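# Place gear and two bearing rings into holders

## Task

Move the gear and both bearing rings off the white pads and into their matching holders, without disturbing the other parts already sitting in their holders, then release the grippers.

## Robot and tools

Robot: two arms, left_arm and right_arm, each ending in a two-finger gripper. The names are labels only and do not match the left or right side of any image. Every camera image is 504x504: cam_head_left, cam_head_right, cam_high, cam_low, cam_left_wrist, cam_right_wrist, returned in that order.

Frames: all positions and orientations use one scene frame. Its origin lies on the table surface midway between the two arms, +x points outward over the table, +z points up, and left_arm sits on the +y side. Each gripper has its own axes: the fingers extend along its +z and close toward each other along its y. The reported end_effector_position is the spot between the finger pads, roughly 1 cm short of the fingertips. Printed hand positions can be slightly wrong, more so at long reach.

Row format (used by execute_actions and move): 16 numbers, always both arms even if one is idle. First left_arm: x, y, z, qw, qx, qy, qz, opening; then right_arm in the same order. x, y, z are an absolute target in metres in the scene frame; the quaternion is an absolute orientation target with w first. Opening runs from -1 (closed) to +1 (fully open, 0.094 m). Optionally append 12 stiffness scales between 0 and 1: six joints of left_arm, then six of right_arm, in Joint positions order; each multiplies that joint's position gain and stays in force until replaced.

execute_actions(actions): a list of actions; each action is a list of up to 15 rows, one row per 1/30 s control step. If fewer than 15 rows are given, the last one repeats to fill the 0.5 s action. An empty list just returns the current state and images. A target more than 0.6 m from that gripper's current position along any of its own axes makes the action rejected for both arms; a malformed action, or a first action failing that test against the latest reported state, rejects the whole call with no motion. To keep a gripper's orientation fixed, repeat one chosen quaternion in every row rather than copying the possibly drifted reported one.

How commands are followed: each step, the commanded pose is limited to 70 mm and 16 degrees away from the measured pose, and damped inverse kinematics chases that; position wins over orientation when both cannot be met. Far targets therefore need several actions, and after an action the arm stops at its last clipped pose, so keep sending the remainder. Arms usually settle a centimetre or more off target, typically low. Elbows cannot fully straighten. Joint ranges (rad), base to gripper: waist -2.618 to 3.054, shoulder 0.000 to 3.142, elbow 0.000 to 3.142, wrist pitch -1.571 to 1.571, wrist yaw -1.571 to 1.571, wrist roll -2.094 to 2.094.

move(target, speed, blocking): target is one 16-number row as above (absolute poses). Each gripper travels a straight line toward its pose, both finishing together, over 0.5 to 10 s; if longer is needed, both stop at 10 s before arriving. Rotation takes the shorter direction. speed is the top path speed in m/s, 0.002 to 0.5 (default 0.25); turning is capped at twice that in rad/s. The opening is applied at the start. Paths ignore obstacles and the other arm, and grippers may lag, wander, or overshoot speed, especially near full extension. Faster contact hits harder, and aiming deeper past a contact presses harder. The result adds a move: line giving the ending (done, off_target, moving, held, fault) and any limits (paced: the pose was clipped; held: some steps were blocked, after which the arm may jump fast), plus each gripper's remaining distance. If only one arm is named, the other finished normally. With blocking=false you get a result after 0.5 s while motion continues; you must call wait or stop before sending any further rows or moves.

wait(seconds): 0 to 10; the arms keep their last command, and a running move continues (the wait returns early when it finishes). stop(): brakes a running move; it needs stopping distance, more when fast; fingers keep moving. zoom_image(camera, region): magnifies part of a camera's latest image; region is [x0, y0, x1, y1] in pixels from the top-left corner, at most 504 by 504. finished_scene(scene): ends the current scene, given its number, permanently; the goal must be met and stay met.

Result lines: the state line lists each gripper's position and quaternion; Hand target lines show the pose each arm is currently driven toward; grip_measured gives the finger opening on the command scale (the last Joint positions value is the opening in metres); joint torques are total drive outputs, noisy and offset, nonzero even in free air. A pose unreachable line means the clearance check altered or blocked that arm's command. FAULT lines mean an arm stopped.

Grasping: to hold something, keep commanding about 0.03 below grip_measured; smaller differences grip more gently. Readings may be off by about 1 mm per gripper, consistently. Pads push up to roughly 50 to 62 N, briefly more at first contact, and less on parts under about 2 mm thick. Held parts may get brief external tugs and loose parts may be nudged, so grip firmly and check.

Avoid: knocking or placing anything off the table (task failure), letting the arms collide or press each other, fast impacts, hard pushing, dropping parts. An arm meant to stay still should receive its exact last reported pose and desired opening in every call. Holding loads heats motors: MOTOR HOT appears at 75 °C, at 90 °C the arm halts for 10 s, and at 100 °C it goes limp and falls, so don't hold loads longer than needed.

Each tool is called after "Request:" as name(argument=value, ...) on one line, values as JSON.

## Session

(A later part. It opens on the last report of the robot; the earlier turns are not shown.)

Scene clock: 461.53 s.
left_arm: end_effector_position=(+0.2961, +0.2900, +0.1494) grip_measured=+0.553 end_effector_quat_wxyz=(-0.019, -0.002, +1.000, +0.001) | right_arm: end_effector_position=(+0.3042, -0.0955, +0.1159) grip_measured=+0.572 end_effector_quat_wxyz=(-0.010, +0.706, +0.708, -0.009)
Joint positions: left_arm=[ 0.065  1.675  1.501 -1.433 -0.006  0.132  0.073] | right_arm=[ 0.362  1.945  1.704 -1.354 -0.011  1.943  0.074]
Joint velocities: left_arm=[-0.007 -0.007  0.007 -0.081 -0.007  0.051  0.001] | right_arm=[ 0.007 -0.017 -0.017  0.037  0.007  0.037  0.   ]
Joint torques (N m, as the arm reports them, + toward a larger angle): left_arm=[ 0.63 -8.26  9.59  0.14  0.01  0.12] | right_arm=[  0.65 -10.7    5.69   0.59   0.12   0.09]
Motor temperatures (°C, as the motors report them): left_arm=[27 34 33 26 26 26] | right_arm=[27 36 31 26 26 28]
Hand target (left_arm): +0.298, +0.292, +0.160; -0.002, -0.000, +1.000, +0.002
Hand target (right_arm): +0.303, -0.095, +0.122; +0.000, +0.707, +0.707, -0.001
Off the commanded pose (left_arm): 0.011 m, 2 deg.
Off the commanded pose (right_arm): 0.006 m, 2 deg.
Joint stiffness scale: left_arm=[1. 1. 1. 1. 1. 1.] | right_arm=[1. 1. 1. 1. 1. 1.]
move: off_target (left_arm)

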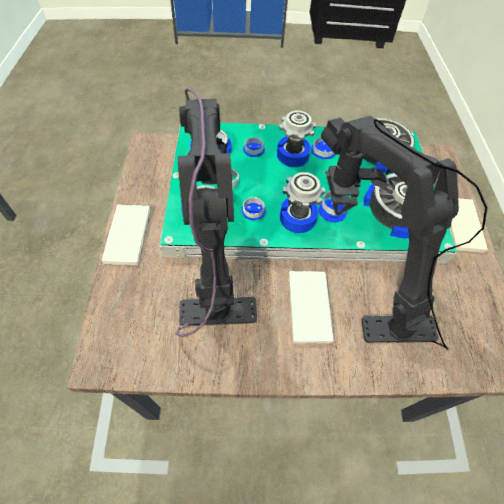

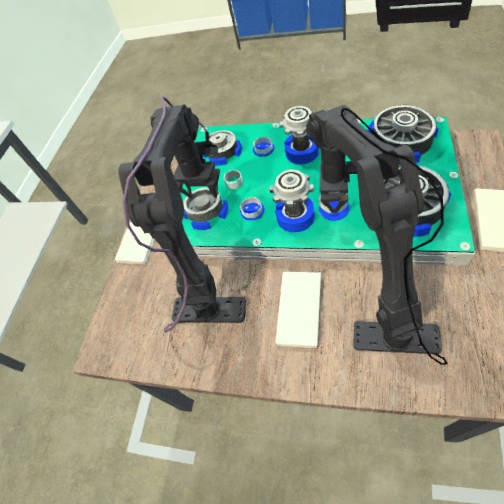

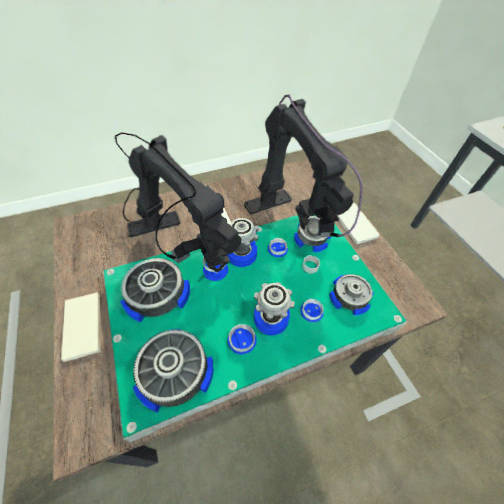

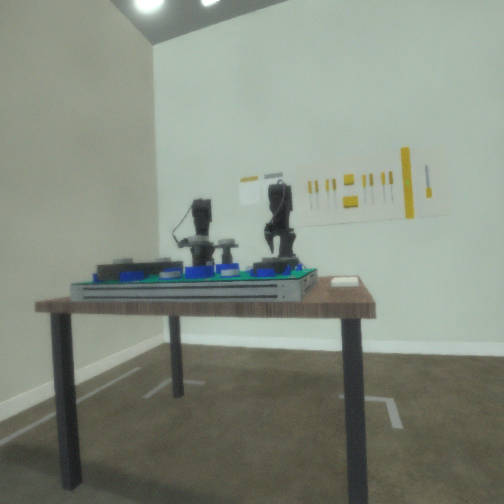

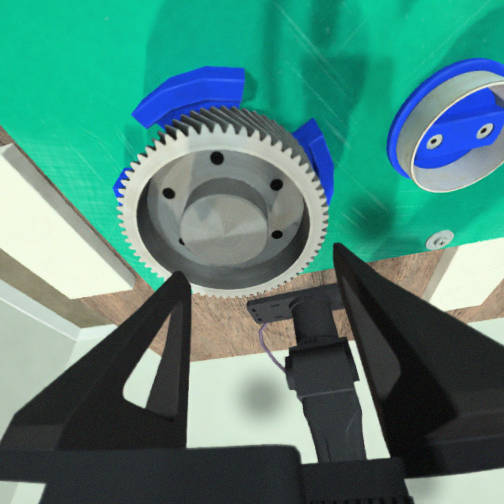

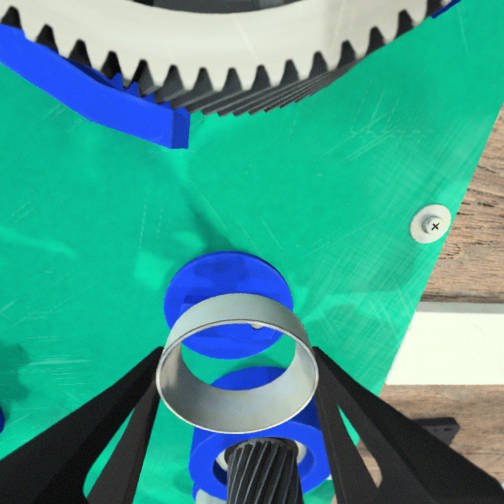

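Request:
move(target=[0.297, 0.308, 0.15, 0, -0.7071, 0.7071, 0, 0.2, 0.313, -0.096, 0.110, 0, 0.7071, 0.7071, 0, 0.535], speed=0.2)

Request:
zoom_image(camera="cam_right_wrist", region=[120, 230, 360, 450])

Scene clock: 498.33 s.
left_arm: end_effector_position=(+0.3002, +0.3049, +0.1492) grip_measured=+0.202 end_effector_quat_wxyz=(-0.006, -0.700, +0.714, +0.002) | right_arm: end_effector_position=(+0.3121, -0.0924, +0.1158) grip_measured=+0.572 end_effector_quat_wxyz=(-0.003, +0.706, +0.708, +0.007)
Joint positions: left_arm=[ 0.119  1.675  1.501 -1.407  0.004 -1.36   0.056] | right_arm=[ 0.362  1.945  1.704 -1.32  -0.011  1.944  0.074]
Joint velocities: left_arm=[ 0.007 -0.012 -0.017 -0.051 -0.022 -0.051 -0.002] | right_arm=[ 0.012  0.002  0.007  0.051 -0.051 -0.007  0.   ]
Joint torques (N m, as the arm reports them, + toward a larger angle): left_arm=[ 0.72 -8.33  5.76  0.34 -0.07 -0.04] | right_arm=[-0.39 -8.52  5.85  0.65  0.12 -0.04]
Motor temperatures (°C, as the motors report them): left_arm=[27 34 34 26 26 26] | right_arm=[27 37 31 26 26 28]
Hand target (left_arm): +0.297, +0.308, +0.150; +0.000, +0.707, -0.707, -0.001
Hand target (right_arm): +0.313, -0.096, +0.110; +0.000, +0.707, +0.707, -0.000
Off the commanded pose (left_arm): 0.004 m, 1 deg.
Off the commanded pose (right_arm): 0.007 m, 1 deg.
Joint stiffness scale: left_arm=[1. 1. 1. 1. 1. 1.] | right_arm=[1. 1. 1. 1. 1. 1.]
move: done

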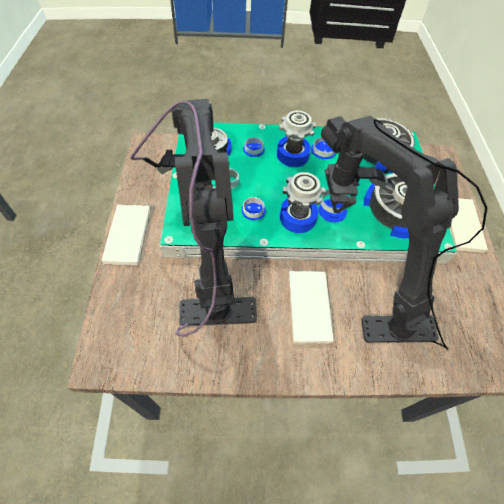

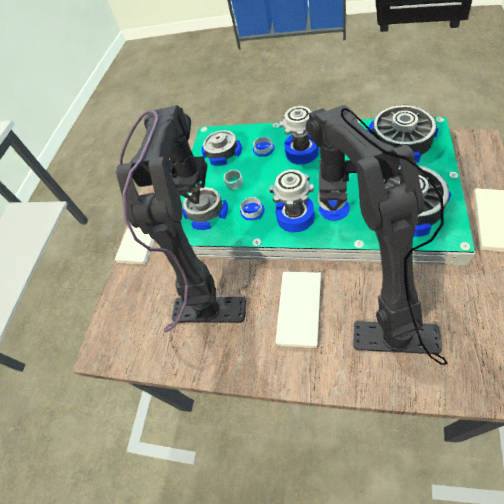

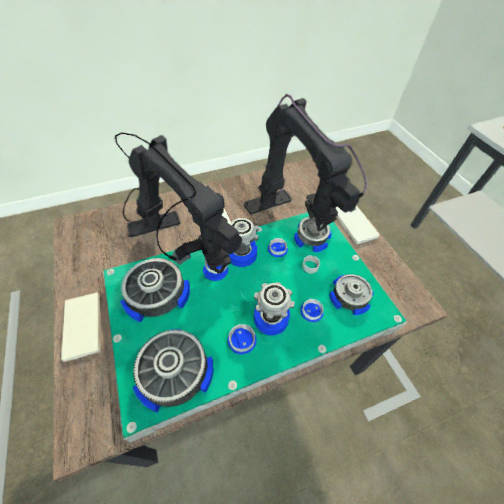

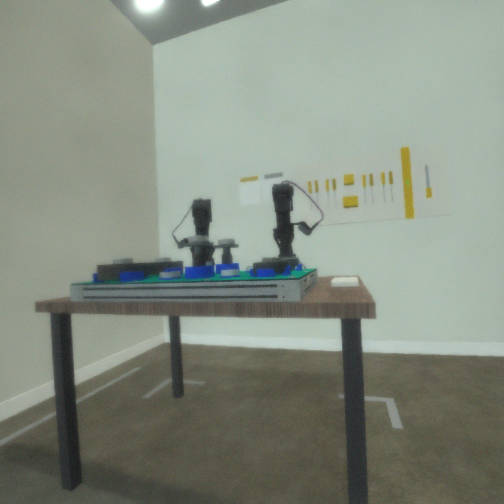

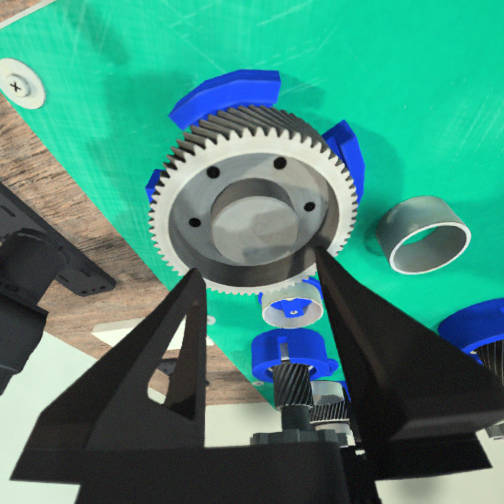

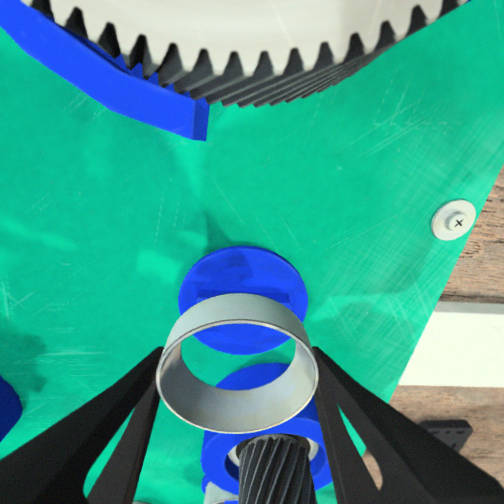

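Region (120, 230, 360, 450) of cam_right_wrist's 504x504 image, scaled by 2.100, with more detail than that image has; it fills the top 462 rows of this view, and the rest is white.

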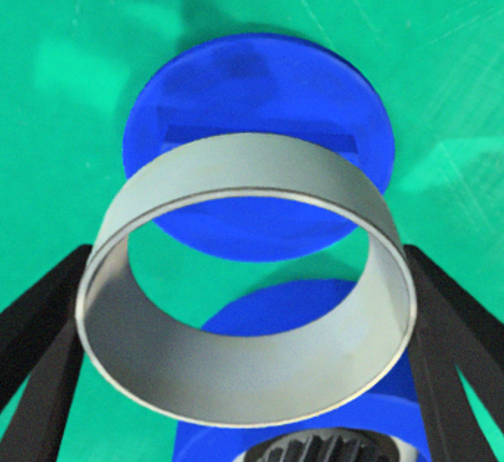

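Request:
move(target=[0.297, 0.308, 0.15, 0, -0.7071, 0.7071, 0, 0.2, 0.309, -0.098, 0.100, 0, 0.7071, 0.7071, 0, 0.535], speed=0.03)

Request:
zoom_image(camera="cam_right_wrist", region=[120, 230, 360, 450])

Scene clock: 503.17 s.
left_arm: end_effector_position=(+0.3004, +0.3048, +0.1492) grip_measured=+0.202 end_effector_quat_wxyz=(-0.005, -0.701, +0.713, +0.001) | right_arm: end_effector_position=(+0.3073, -0.0943, +0.1003) grip_measured=+0.572 end_effector_quat_wxyz=(-0.007, +0.706, +0.708, -0.002)
Joint positions: left_arm=[ 0.119  1.675  1.501 -1.406  0.004 -1.363  0.056] | right_arm=[ 0.362  1.945  1.643 -1.277 -0.011  1.944  0.074]
Joint velocities: left_arm=[-0.012  0.007  0.007 -0.022  0.007 -0.051 -0.001] | right_arm=[ 0.002  0.002  0.007  0.066 -0.066 -0.051  0.002]
Joint torques (N m, as the arm reports them, + toward a larger angle): left_arm=[ 0.71 -8.37  5.78  0.33 -0.05 -0.03] | right_arm=[-0.49 -9.49  5.86  0.59  0.12 -0.04]
Motor temperatures (°C, as the motors report them): left_arm=[27 34 33 26 26 26] | right_arm=[27 37 31 26 26 28]
Hand target (left_arm): +0.297, +0.308, +0.150; +0.000, +0.707, -0.707, -0.000
Hand target (right_arm): +0.309, -0.098, +0.100; -0.000, +0.707, +0.707, -0.000
Off the commanded pose (left_arm): 0.005 m, 1 deg.
Off the commanded pose (right_arm): 0.004 m, 1 deg.
Joint stiffness scale: left_arm=[1. 1. 1. 1. 1. 1.] | right_arm=[1. 1. 1. 1. 1. 1.]
move: done

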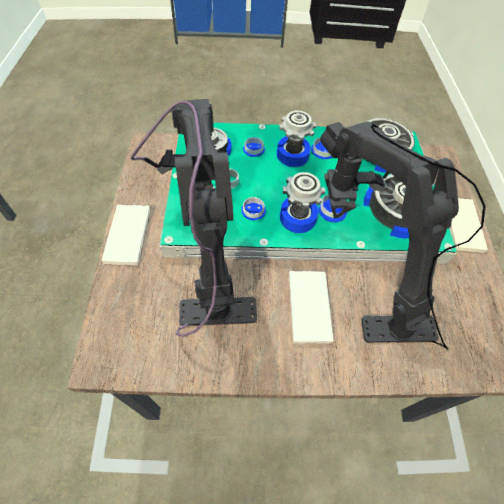

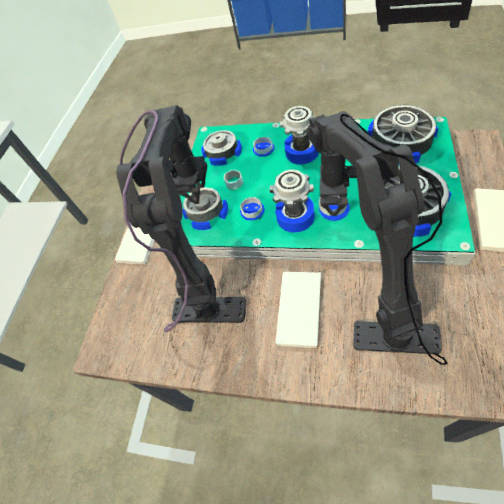

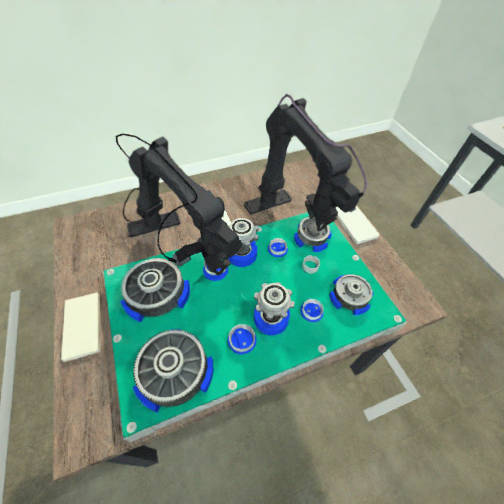

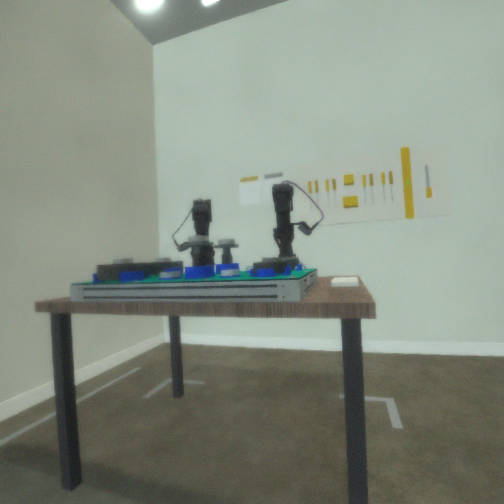

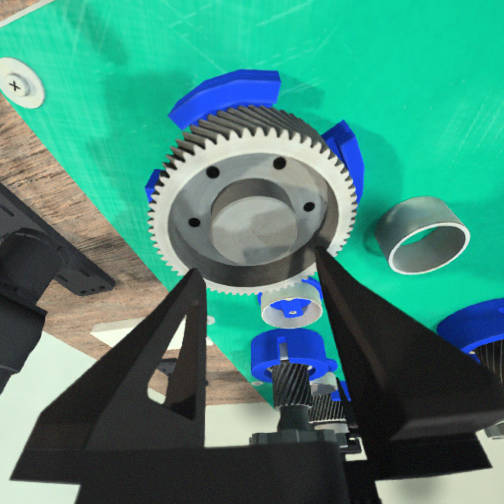

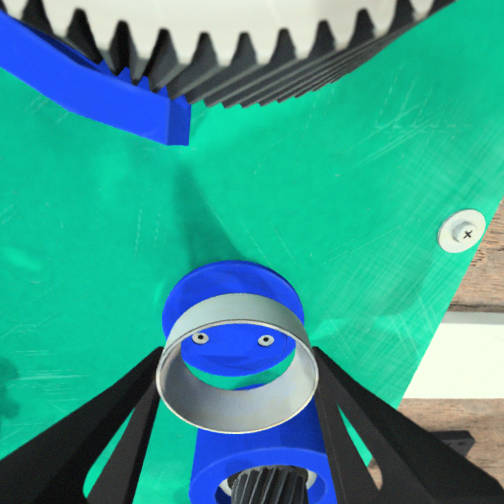

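Region (120, 230, 360, 450) of cam_right_wrist's 504x504 image, scaled by 2.100, with more detail than that image has; it fills the top 462 rows of this view, and the rest is white.

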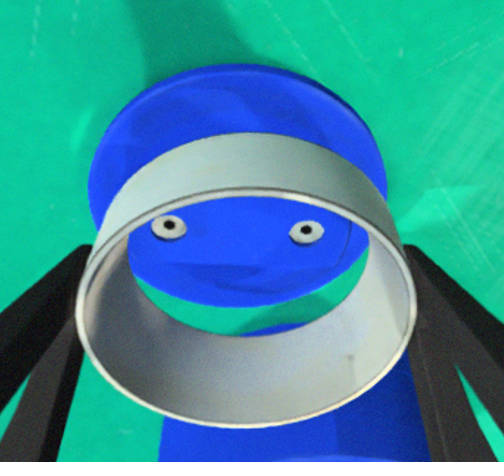

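Request:
move(target=[0.297, 0.308, 0.15, 0, -0.7071, 0.7071, 0, 0.2, 0.312, -0.102, 0.100, 0, 0.7071, 0.7071, 0, 0.535], speed=0.02)

Request:
zoom_image(camera="cam_right_wrist", region=[120, 230, 360, 450])

Scene clock: 510.73 s.
left_arm: end_effector_position=(+0.3005, +0.3048, +0.1492) grip_measured=+0.202 end_effector_quat_wxyz=(-0.005, -0.701, +0.713, +0.001) | right_arm: end_effector_position=(+0.3096, -0.0979, +0.1003) grip_measured=+0.572 end_effector_quat_wxyz=(-0.006, +0.708, +0.706, -0.000)
Joint positions: left_arm=[ 0.119  1.675  1.501 -1.406  0.005 -1.363  0.056] | right_arm=[ 0.351  1.945  1.643 -1.274 -0.011  1.937  0.074]
Joint velocities: left_arm=[-0.032  0.002 -0.017 -0.051 -0.007  0.037 -0.002] | right_arm=[-0.012  0.002  0.007 -0.007  0.007 -0.007  0.   ]
Joint torques (N m, as the arm reports them, + toward a larger angle): left_arm=[ 0.68 -8.1   5.72  0.34 -0.07 -0.08] | right_arm=[-0.56 -9.19  6.36  0.6   0.11 -0.09]
Motor temperatures (°C, as the motors report them): left_arm=[27 35 33 26 26 26] | right_arm=[27 37 31 26 26 28]
Hand target (left_arm): +0.297, +0.308, +0.150; +0.000, +0.707, -0.707, -0.000
Hand target (right_arm): +0.312, -0.102, +0.100; -0.000, +0.707, +0.707, -0.000
Off the commanded pose (left_arm): 0.005 m, 1 deg.
Off the commanded pose (right_arm): 0.005 m, 1 deg.
Joint stiffness scale: left_arm=[1. 1. 1. 1. 1. 1.] | right_arm=[1. 1. 1. 1. 1. 1.]
move: done

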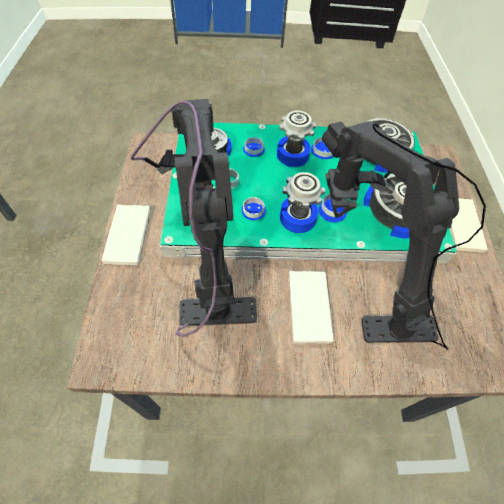

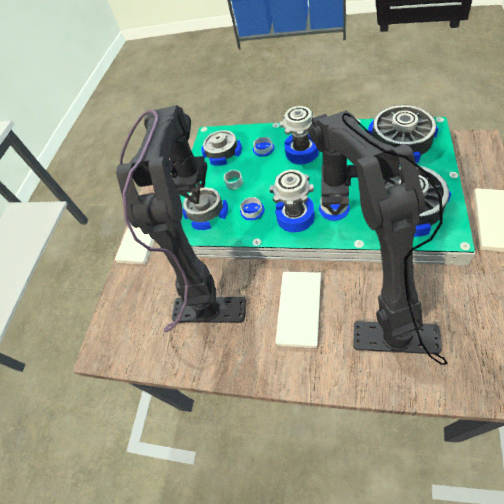

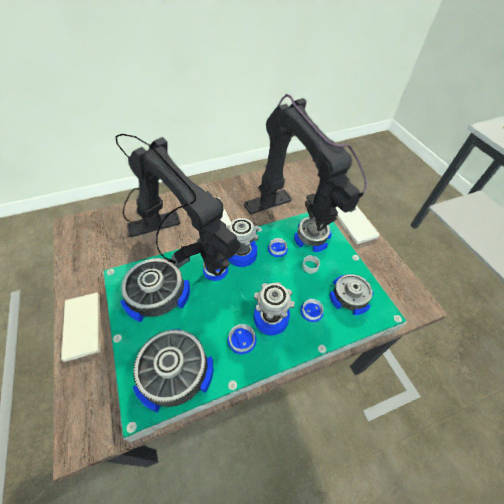

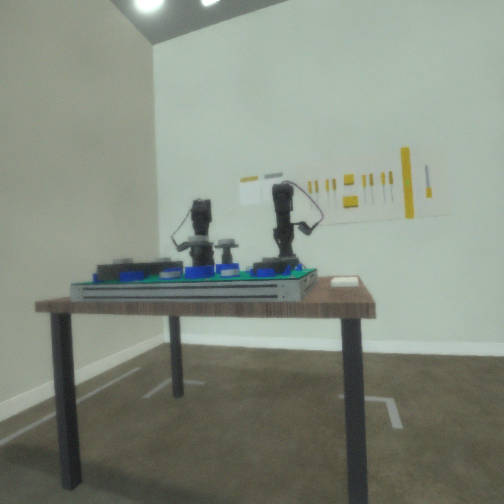

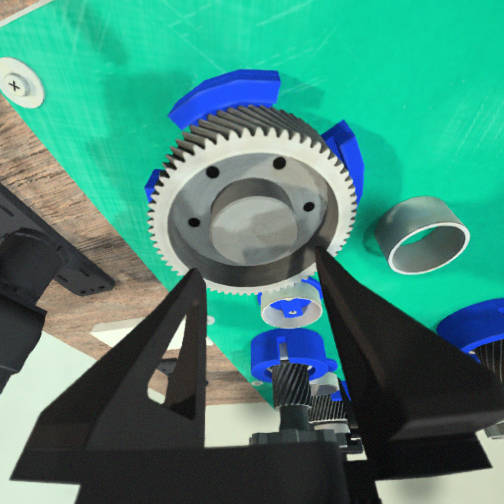

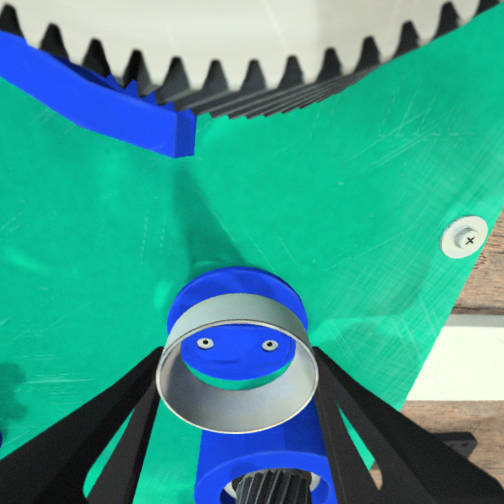

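Region (120, 230, 360, 450) of cam_right_wrist's 504x504 image, scaled by 2.100, with more detail than that image has; it fills the top 462 rows of this view, and the rest is white.

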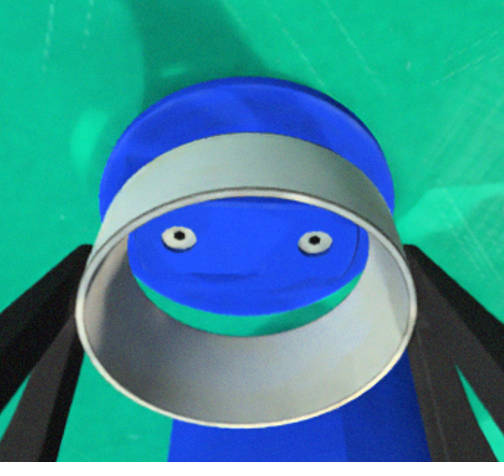

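Request:
move(target=[0.297, 0.308, 0.15, 0, -0.7071, 0.7071, 0, 0.2, 0.315, -0.101, 0.092, 0, 0.7071, 0.7071, 0, 0.535], speed=0.02)

Request:
zoom_image(camera="cam_right_wrist", region=[120, 230, 360, 450])

Scene clock: 514.20 s.
left_arm: end_effector_position=(+0.3005, +0.3047, +0.1492) grip_measured=+0.202 end_effector_quat_wxyz=(-0.006, -0.701, +0.713, +0.001) | right_arm: end_effector_position=(+0.3147, -0.0960, +0.1004) grip_measured=+0.572 end_effector_quat_wxyz=(-0.001, +0.707, +0.707, +0.010)
Joint positions: left_arm=[ 0.119  1.675  1.501 -1.406  0.005 -1.363  0.056] | right_arm=[ 0.351  1.945  1.643 -1.252 -0.011  1.935  0.074]
Joint velocities: left_arm=[-0.007 -0.002  0.017  0.051  0.11  -0.007 -0.001] | right_arm=[ 0.002 -0.022  0.002  0.037  0.037  0.007  0.001]
Joint torques (N m, as the arm reports them, + toward a larger angle): left_arm=[ 0.74 -8.31  5.63  0.34 -0.06 -0.06] | right_arm=[-0.65 -8.3   5.58  0.65  0.12 -0.11]
Motor temperatures (°C, as the motors report them): left_arm=[27 35 33 26 26 26] | right_arm=[27 37 31 26 26 28]
Hand target (left_arm): +0.297, +0.308, +0.150; +0.000, +0.707, -0.707, -0.000
Hand target (right_arm): +0.315, -0.101, +0.092; -0.000, +0.707, +0.707, -0.000
Off the commanded pose (left_arm): 0.005 m, 1 deg.
Off the commanded pose (right_arm): 0.010 m, 1 deg.
Joint stiffness scale: left_arm=[1. 1. 1. 1. 1. 1.] | right_arm=[1. 1. 1. 1. 1. 1.]
move: done

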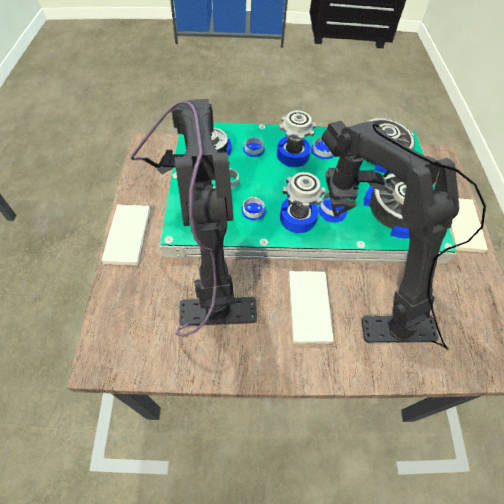

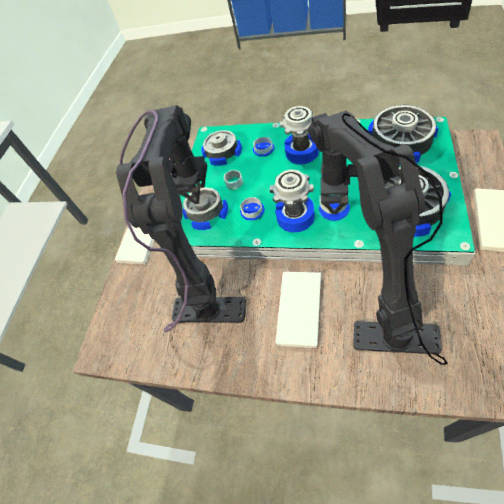

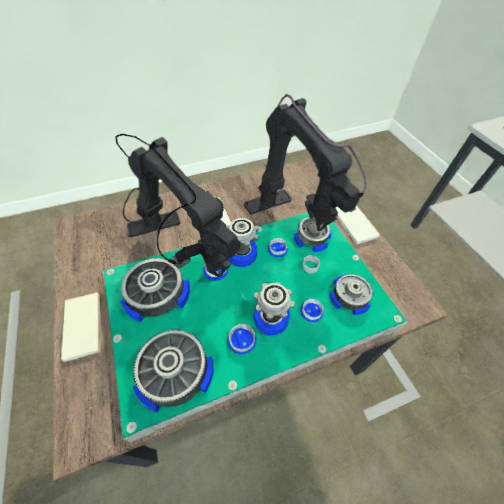

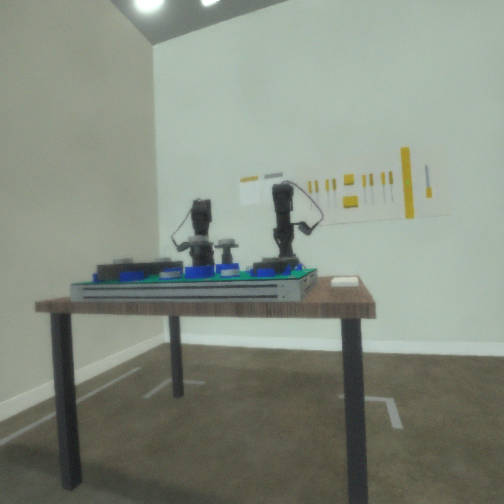

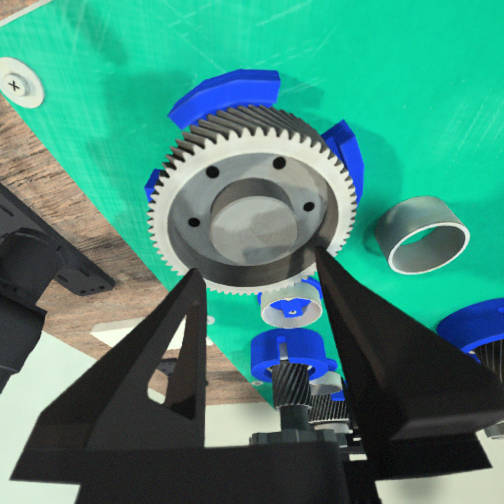

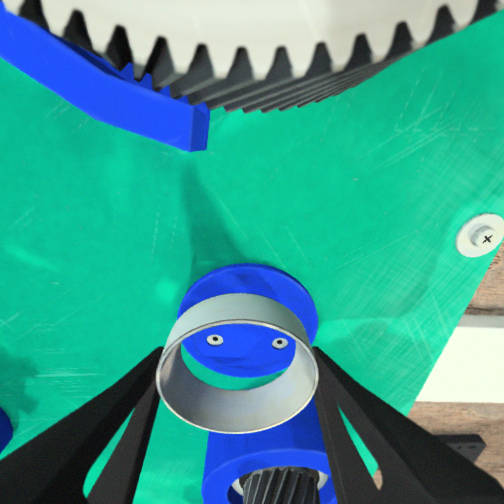

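Region (120, 230, 360, 450) of cam_right_wrist's 504x504 image, scaled by 2.100, with more detail than that image has; it fills the top 462 rows of this view, and the rest is white.

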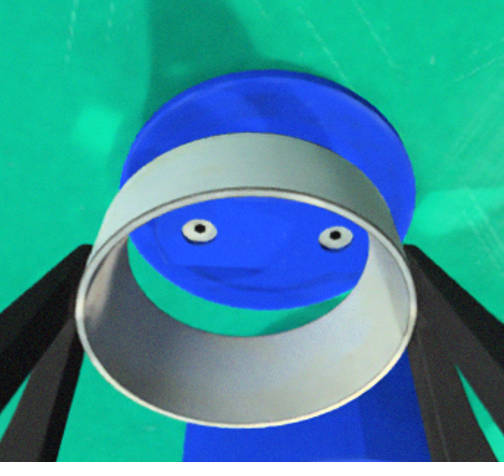

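Request:
move(target=[0.297, 0.308, 0.15, 0, -0.7071, 0.7071, 0, 0.2, 0.3037, -0.1023, 0.0906, -0.0063, 0.7071, 0.7071, -0.0141, 0.535], speed=0.02)

Request:
zoom_image(camera="cam_right_wrist", region=[120, 230, 360, 450])

Scene clock: 557.83 s.
left_arm: end_effector_position=(+0.3005, +0.3047, +0.1492) grip_measured=+0.202 end_effector_quat_wxyz=(-0.006, -0.701, +0.713, +0.000) | right_arm: end_effector_position=(+0.3093, -0.0980, +0.0946) grip_measured=+0.572 end_effector_quat_wxyz=(-0.006, +0.708, +0.707, -0.000)
Joint positions: left_arm=[ 0.119  1.675  1.501 -1.406  0.005 -1.363  0.056] | right_arm=[ 0.351  1.945  1.62  -1.251 -0.011  1.935  0.074]
Joint velocities: left_arm=[ 0.002 -0.007 -0.022  0.037  0.022 -0.007 -0.   ] | right_arm=[-0.027 -0.002  0.027  0.007  0.022 -0.007  0.   ]
Joint torques (N m, as the arm reports them, + toward a larger angle): left_arm=[ 0.67 -8.27  5.81  0.34 -0.09 -0.06] | right_arm=[-0.01 -9.03  5.59  0.46  0.11 -0.02]
Motor temperatures (°C, as the motors report them): left_arm=[27 35 32 26 26 26] | right_arm=[27 36 31 26 26 28]
Hand target (left_arm): +0.297, +0.308, +0.150; +0.000, +0.707, -0.707, -0.000
Hand target (right_arm): +0.304, -0.102, +0.091; -0.007, +0.707, +0.707, -0.014
Off the commanded pose (left_arm): 0.005 m, 1 deg.
Off the commanded pose (right_arm): 0.008 m, 2 deg.
Joint stiffness scale: left_arm=[1. 1. 1. 1. 1. 1.] | right_arm=[1. 1. 1. 1. 1. 1.]
move: done

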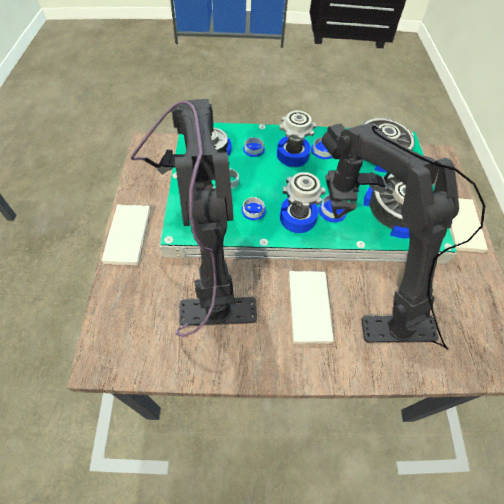

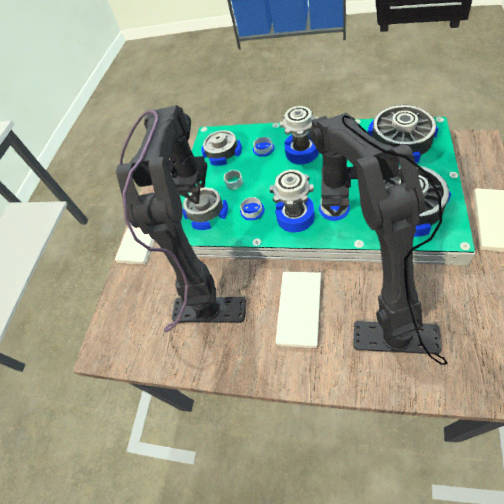

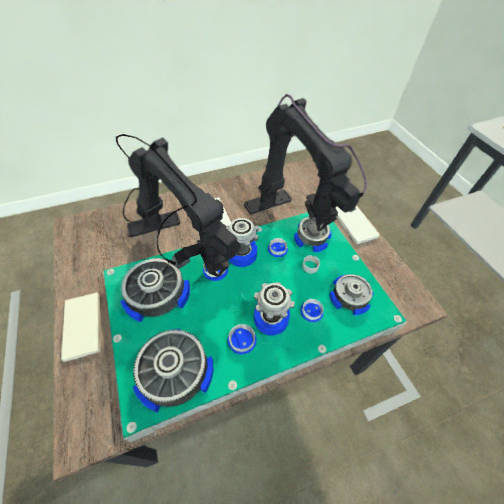

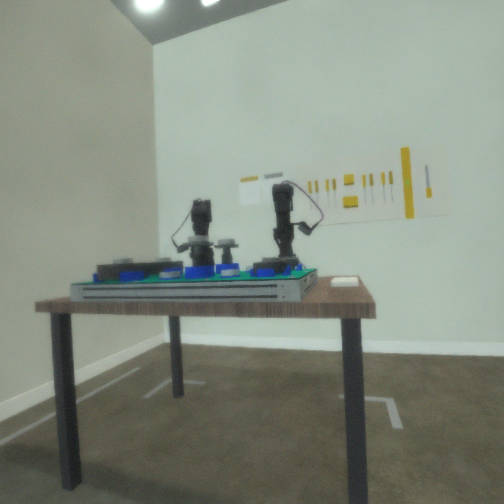

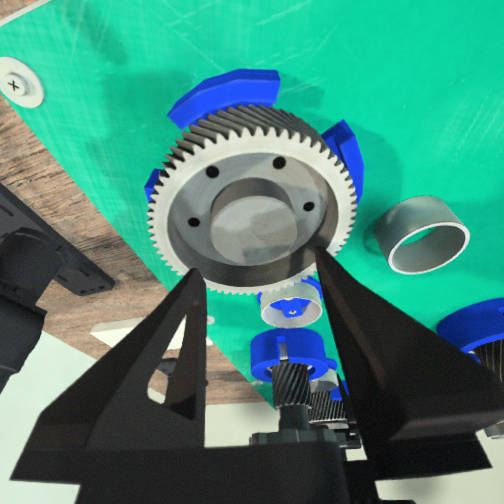

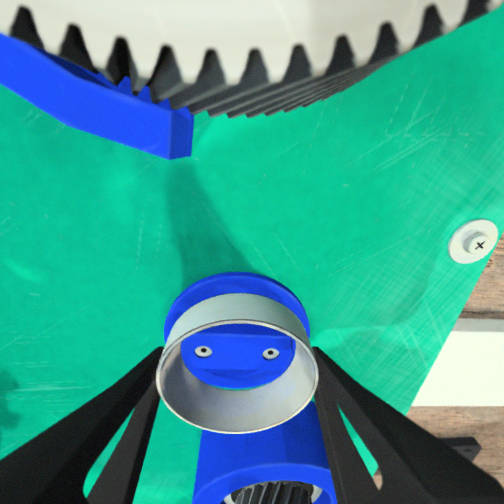

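Region (120, 230, 360, 450) of cam_right_wrist's 504x504 image, scaled by 2.100, with more detail than that image has; it fills the top 462 rows of this view, and the rest is white.

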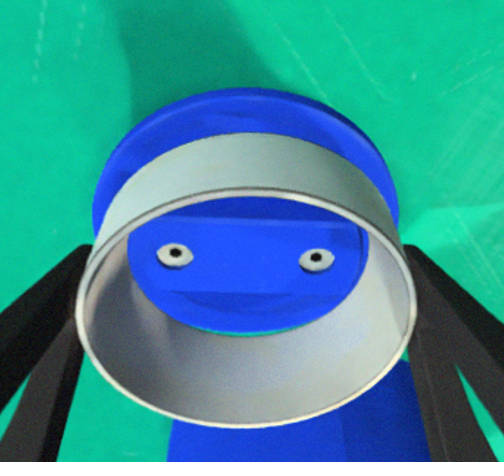

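Request:
move(target=[0.297, 0.308, 0.15, 0, -0.7071, 0.7071, 0, 0.2, 0.3076, -0.1008, 0.0843, -0.0025, 0.7071, 0.7071, -0.0055, 0.535], speed=0.015)

Request:
zoom_image(camera="cam_right_wrist", region=[120, 230, 360, 450])

Scene clock: 564.43 s.
left_arm: end_effector_position=(+0.3006, +0.3046, +0.1492) grip_measured=+0.202 end_effector_quat_wxyz=(-0.006, -0.701, +0.713, +0.000) | right_arm: end_effector_position=(+0.3094, -0.0980, +0.0882) grip_measured=+0.572 end_effector_quat_wxyz=(-0.005, +0.708, +0.707, +0.001)
Joint positions: left_arm=[ 0.119  1.675  1.501 -1.406  0.006 -1.363  0.056] | right_arm=[ 0.351  1.945  1.594 -1.222 -0.011  1.935  0.074]
Joint velocities: left_arm=[-0.002  0.002 -0.007 -0.022  0.007 -0.022 -0.001] | right_arm=[ 0.012  0.002  0.012  0.037  0.037 -0.007  0.   ]
Joint torques (N m, as the arm reports them, + toward a larger angle): left_arm=[ 0.74 -8.3   5.65  0.34 -0.06 -0.03] | right_arm=[ 0.   -8.96  5.65  0.58  0.11 -0.02]
Motor temperatures (°C, as the motors report them): left_arm=[27 35 32 26 26 26] | right_arm=[27 36 31 26 26 28]
Hand target (left_arm): +0.297, +0.308, +0.150; +0.000, +0.707, -0.707, -0.000
Hand target (right_arm): +0.307, -0.101, +0.084; -0.003, +0.707, +0.707, -0.006
Off the commanded pose (left_arm): 0.005 m, 1 deg.
Off the commanded pose (right_arm): 0.005 m, 1 deg.
Joint stiffness scale: left_arm=[1. 1. 1. 1. 1. 1.] | right_arm=[1. 1. 1. 1. 1. 1.]
move: done

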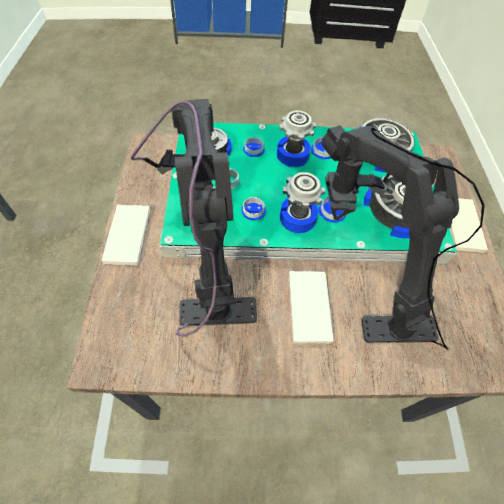

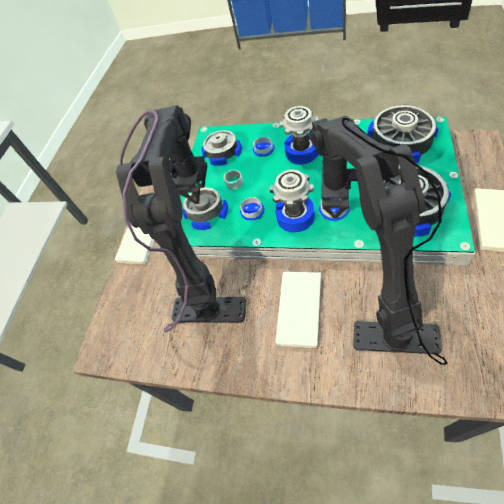

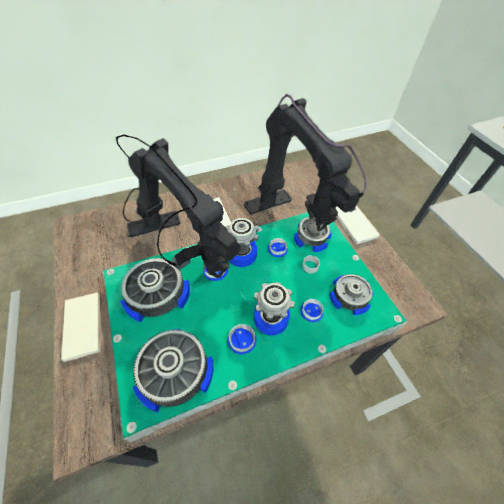

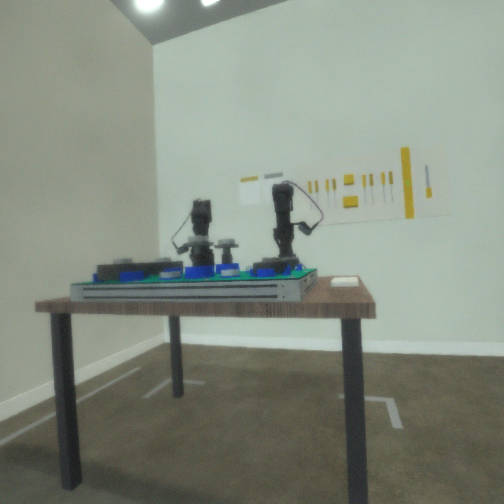

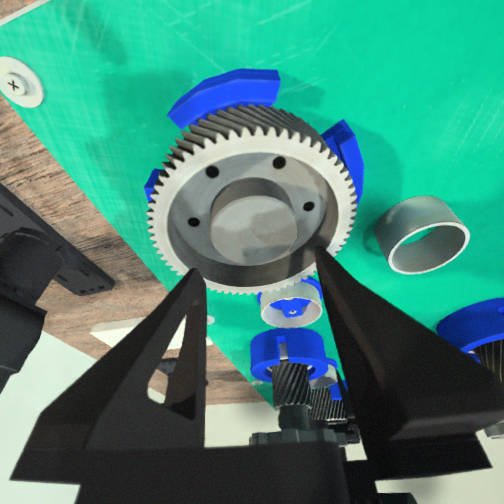

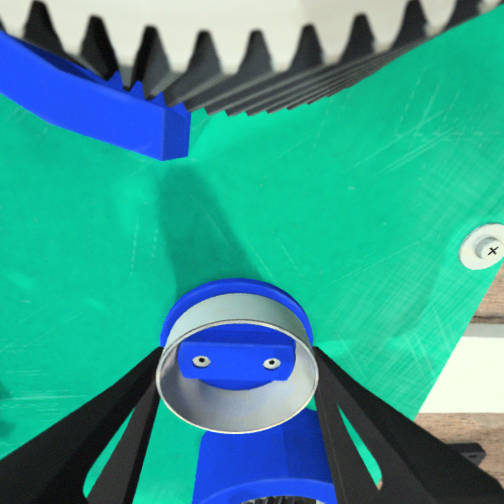

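Region (120, 230, 360, 450) of cam_right_wrist's 504x504 image, scaled by 2.100, with more detail than that image has; it fills the top 462 rows of this view, and the rest is white.

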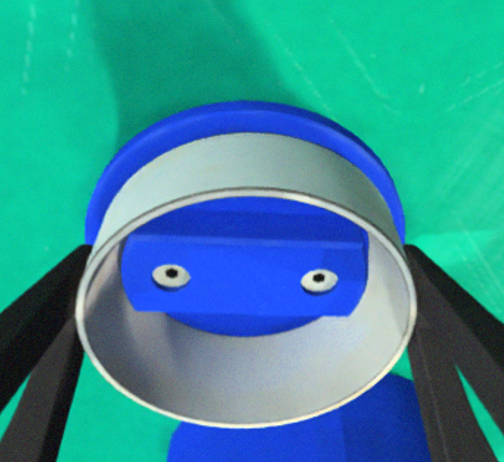

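Request:
move(target=[0.297, 0.308, 0.15, 0, -0.7071, 0.7071, 0, 0.2, 0.3075, -0.1008, 0.0818, -0.0025, 0.7071, 0.7071, -0.0055, 0.535], speed=0.01)

Request:
zoom_image(camera="cam_right_wrist", region=[120, 230, 360, 450])

Scene clock: 568.10 s.
left_arm: end_effector_position=(+0.3006, +0.3045, +0.1492) grip_measured=+0.202 end_effector_quat_wxyz=(-0.006, -0.701, +0.713, +0.000) | right_arm: end_effector_position=(+0.3104, -0.0976, +0.0882) grip_measured=+0.572 end_effector_quat_wxyz=(-0.004, +0.708, +0.707, +0.003)
Joint positions: left_arm=[ 0.119  1.675  1.501 -1.406  0.006 -1.363  0.056] | right_arm=[ 0.351  1.945  1.594 -1.218 -0.011  1.935  0.074]
Joint velocities: left_arm=[ 0.002 -0.002 -0.017 -0.037 -0.007  0.022 -0.001] | right_arm=[ 0.017  0.007 -0.007  0.007 -0.051  0.007  0.   ]
Joint torques (N m, as the arm reports them, + toward a larger angle): left_arm=[ 0.77 -8.39  5.74  0.33 -0.07 -0.05] | right_arm=[ 0.01 -8.91  5.03  0.64  0.12 -0.02]
Motor temperatures (°C, as the motors report them): left_arm=[27 35 32 26 26 26] | right_arm=[27 36 31 26 26 28]
Hand target (left_arm): +0.297, +0.308, +0.150; +0.000, +0.707, -0.707, -0.000
Hand target (right_arm): +0.307, -0.101, +0.082; -0.003, +0.707, +0.707, -0.006
Off the commanded pose (left_arm): 0.005 m, 1 deg.
Off the commanded pose (right_arm): 0.008 m, 1 deg.
Joint stiffness scale: left_arm=[1. 1. 1. 1. 1. 1.] | right_arm=[1. 1. 1. 1. 1. 1.]
move: done

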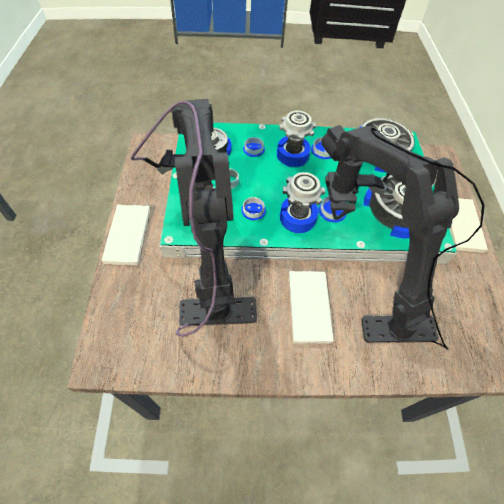

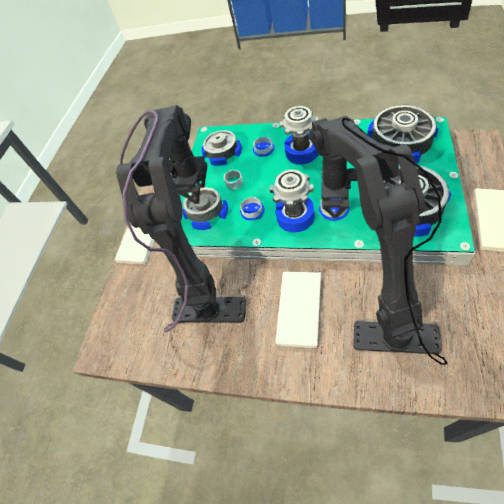

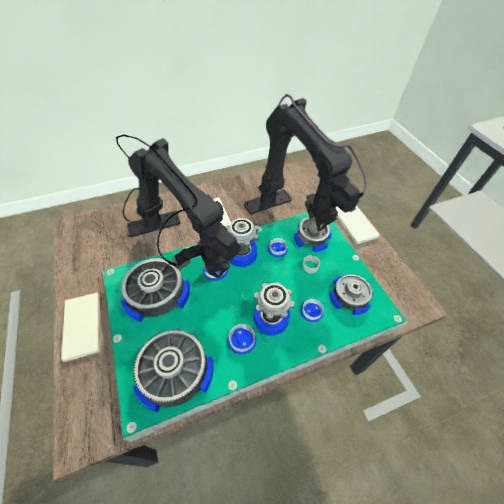

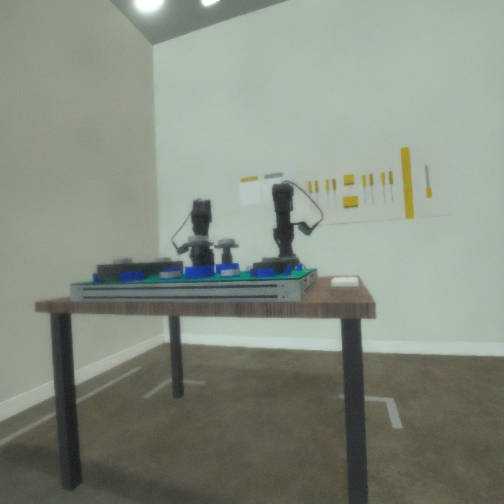

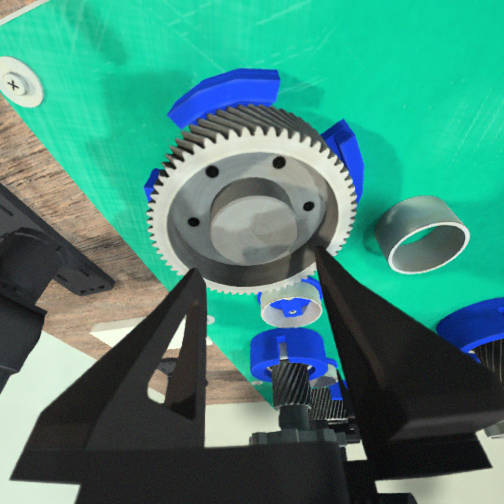

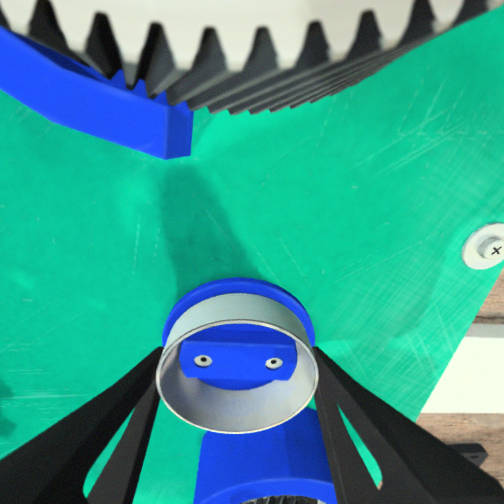

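Region (120, 230, 360, 450) of cam_right_wrist's 504x504 image, scaled by 2.100, with more detail than that image has; it fills the top 462 rows of this view, and the rest is white.

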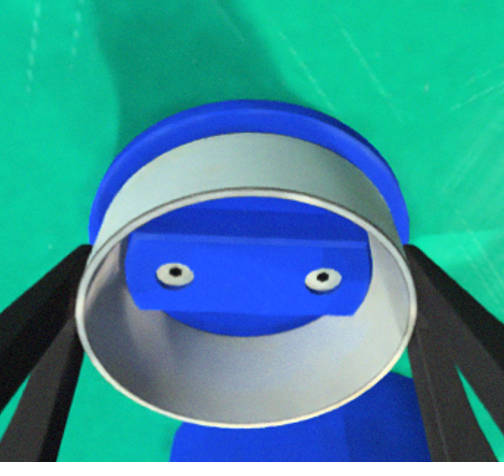

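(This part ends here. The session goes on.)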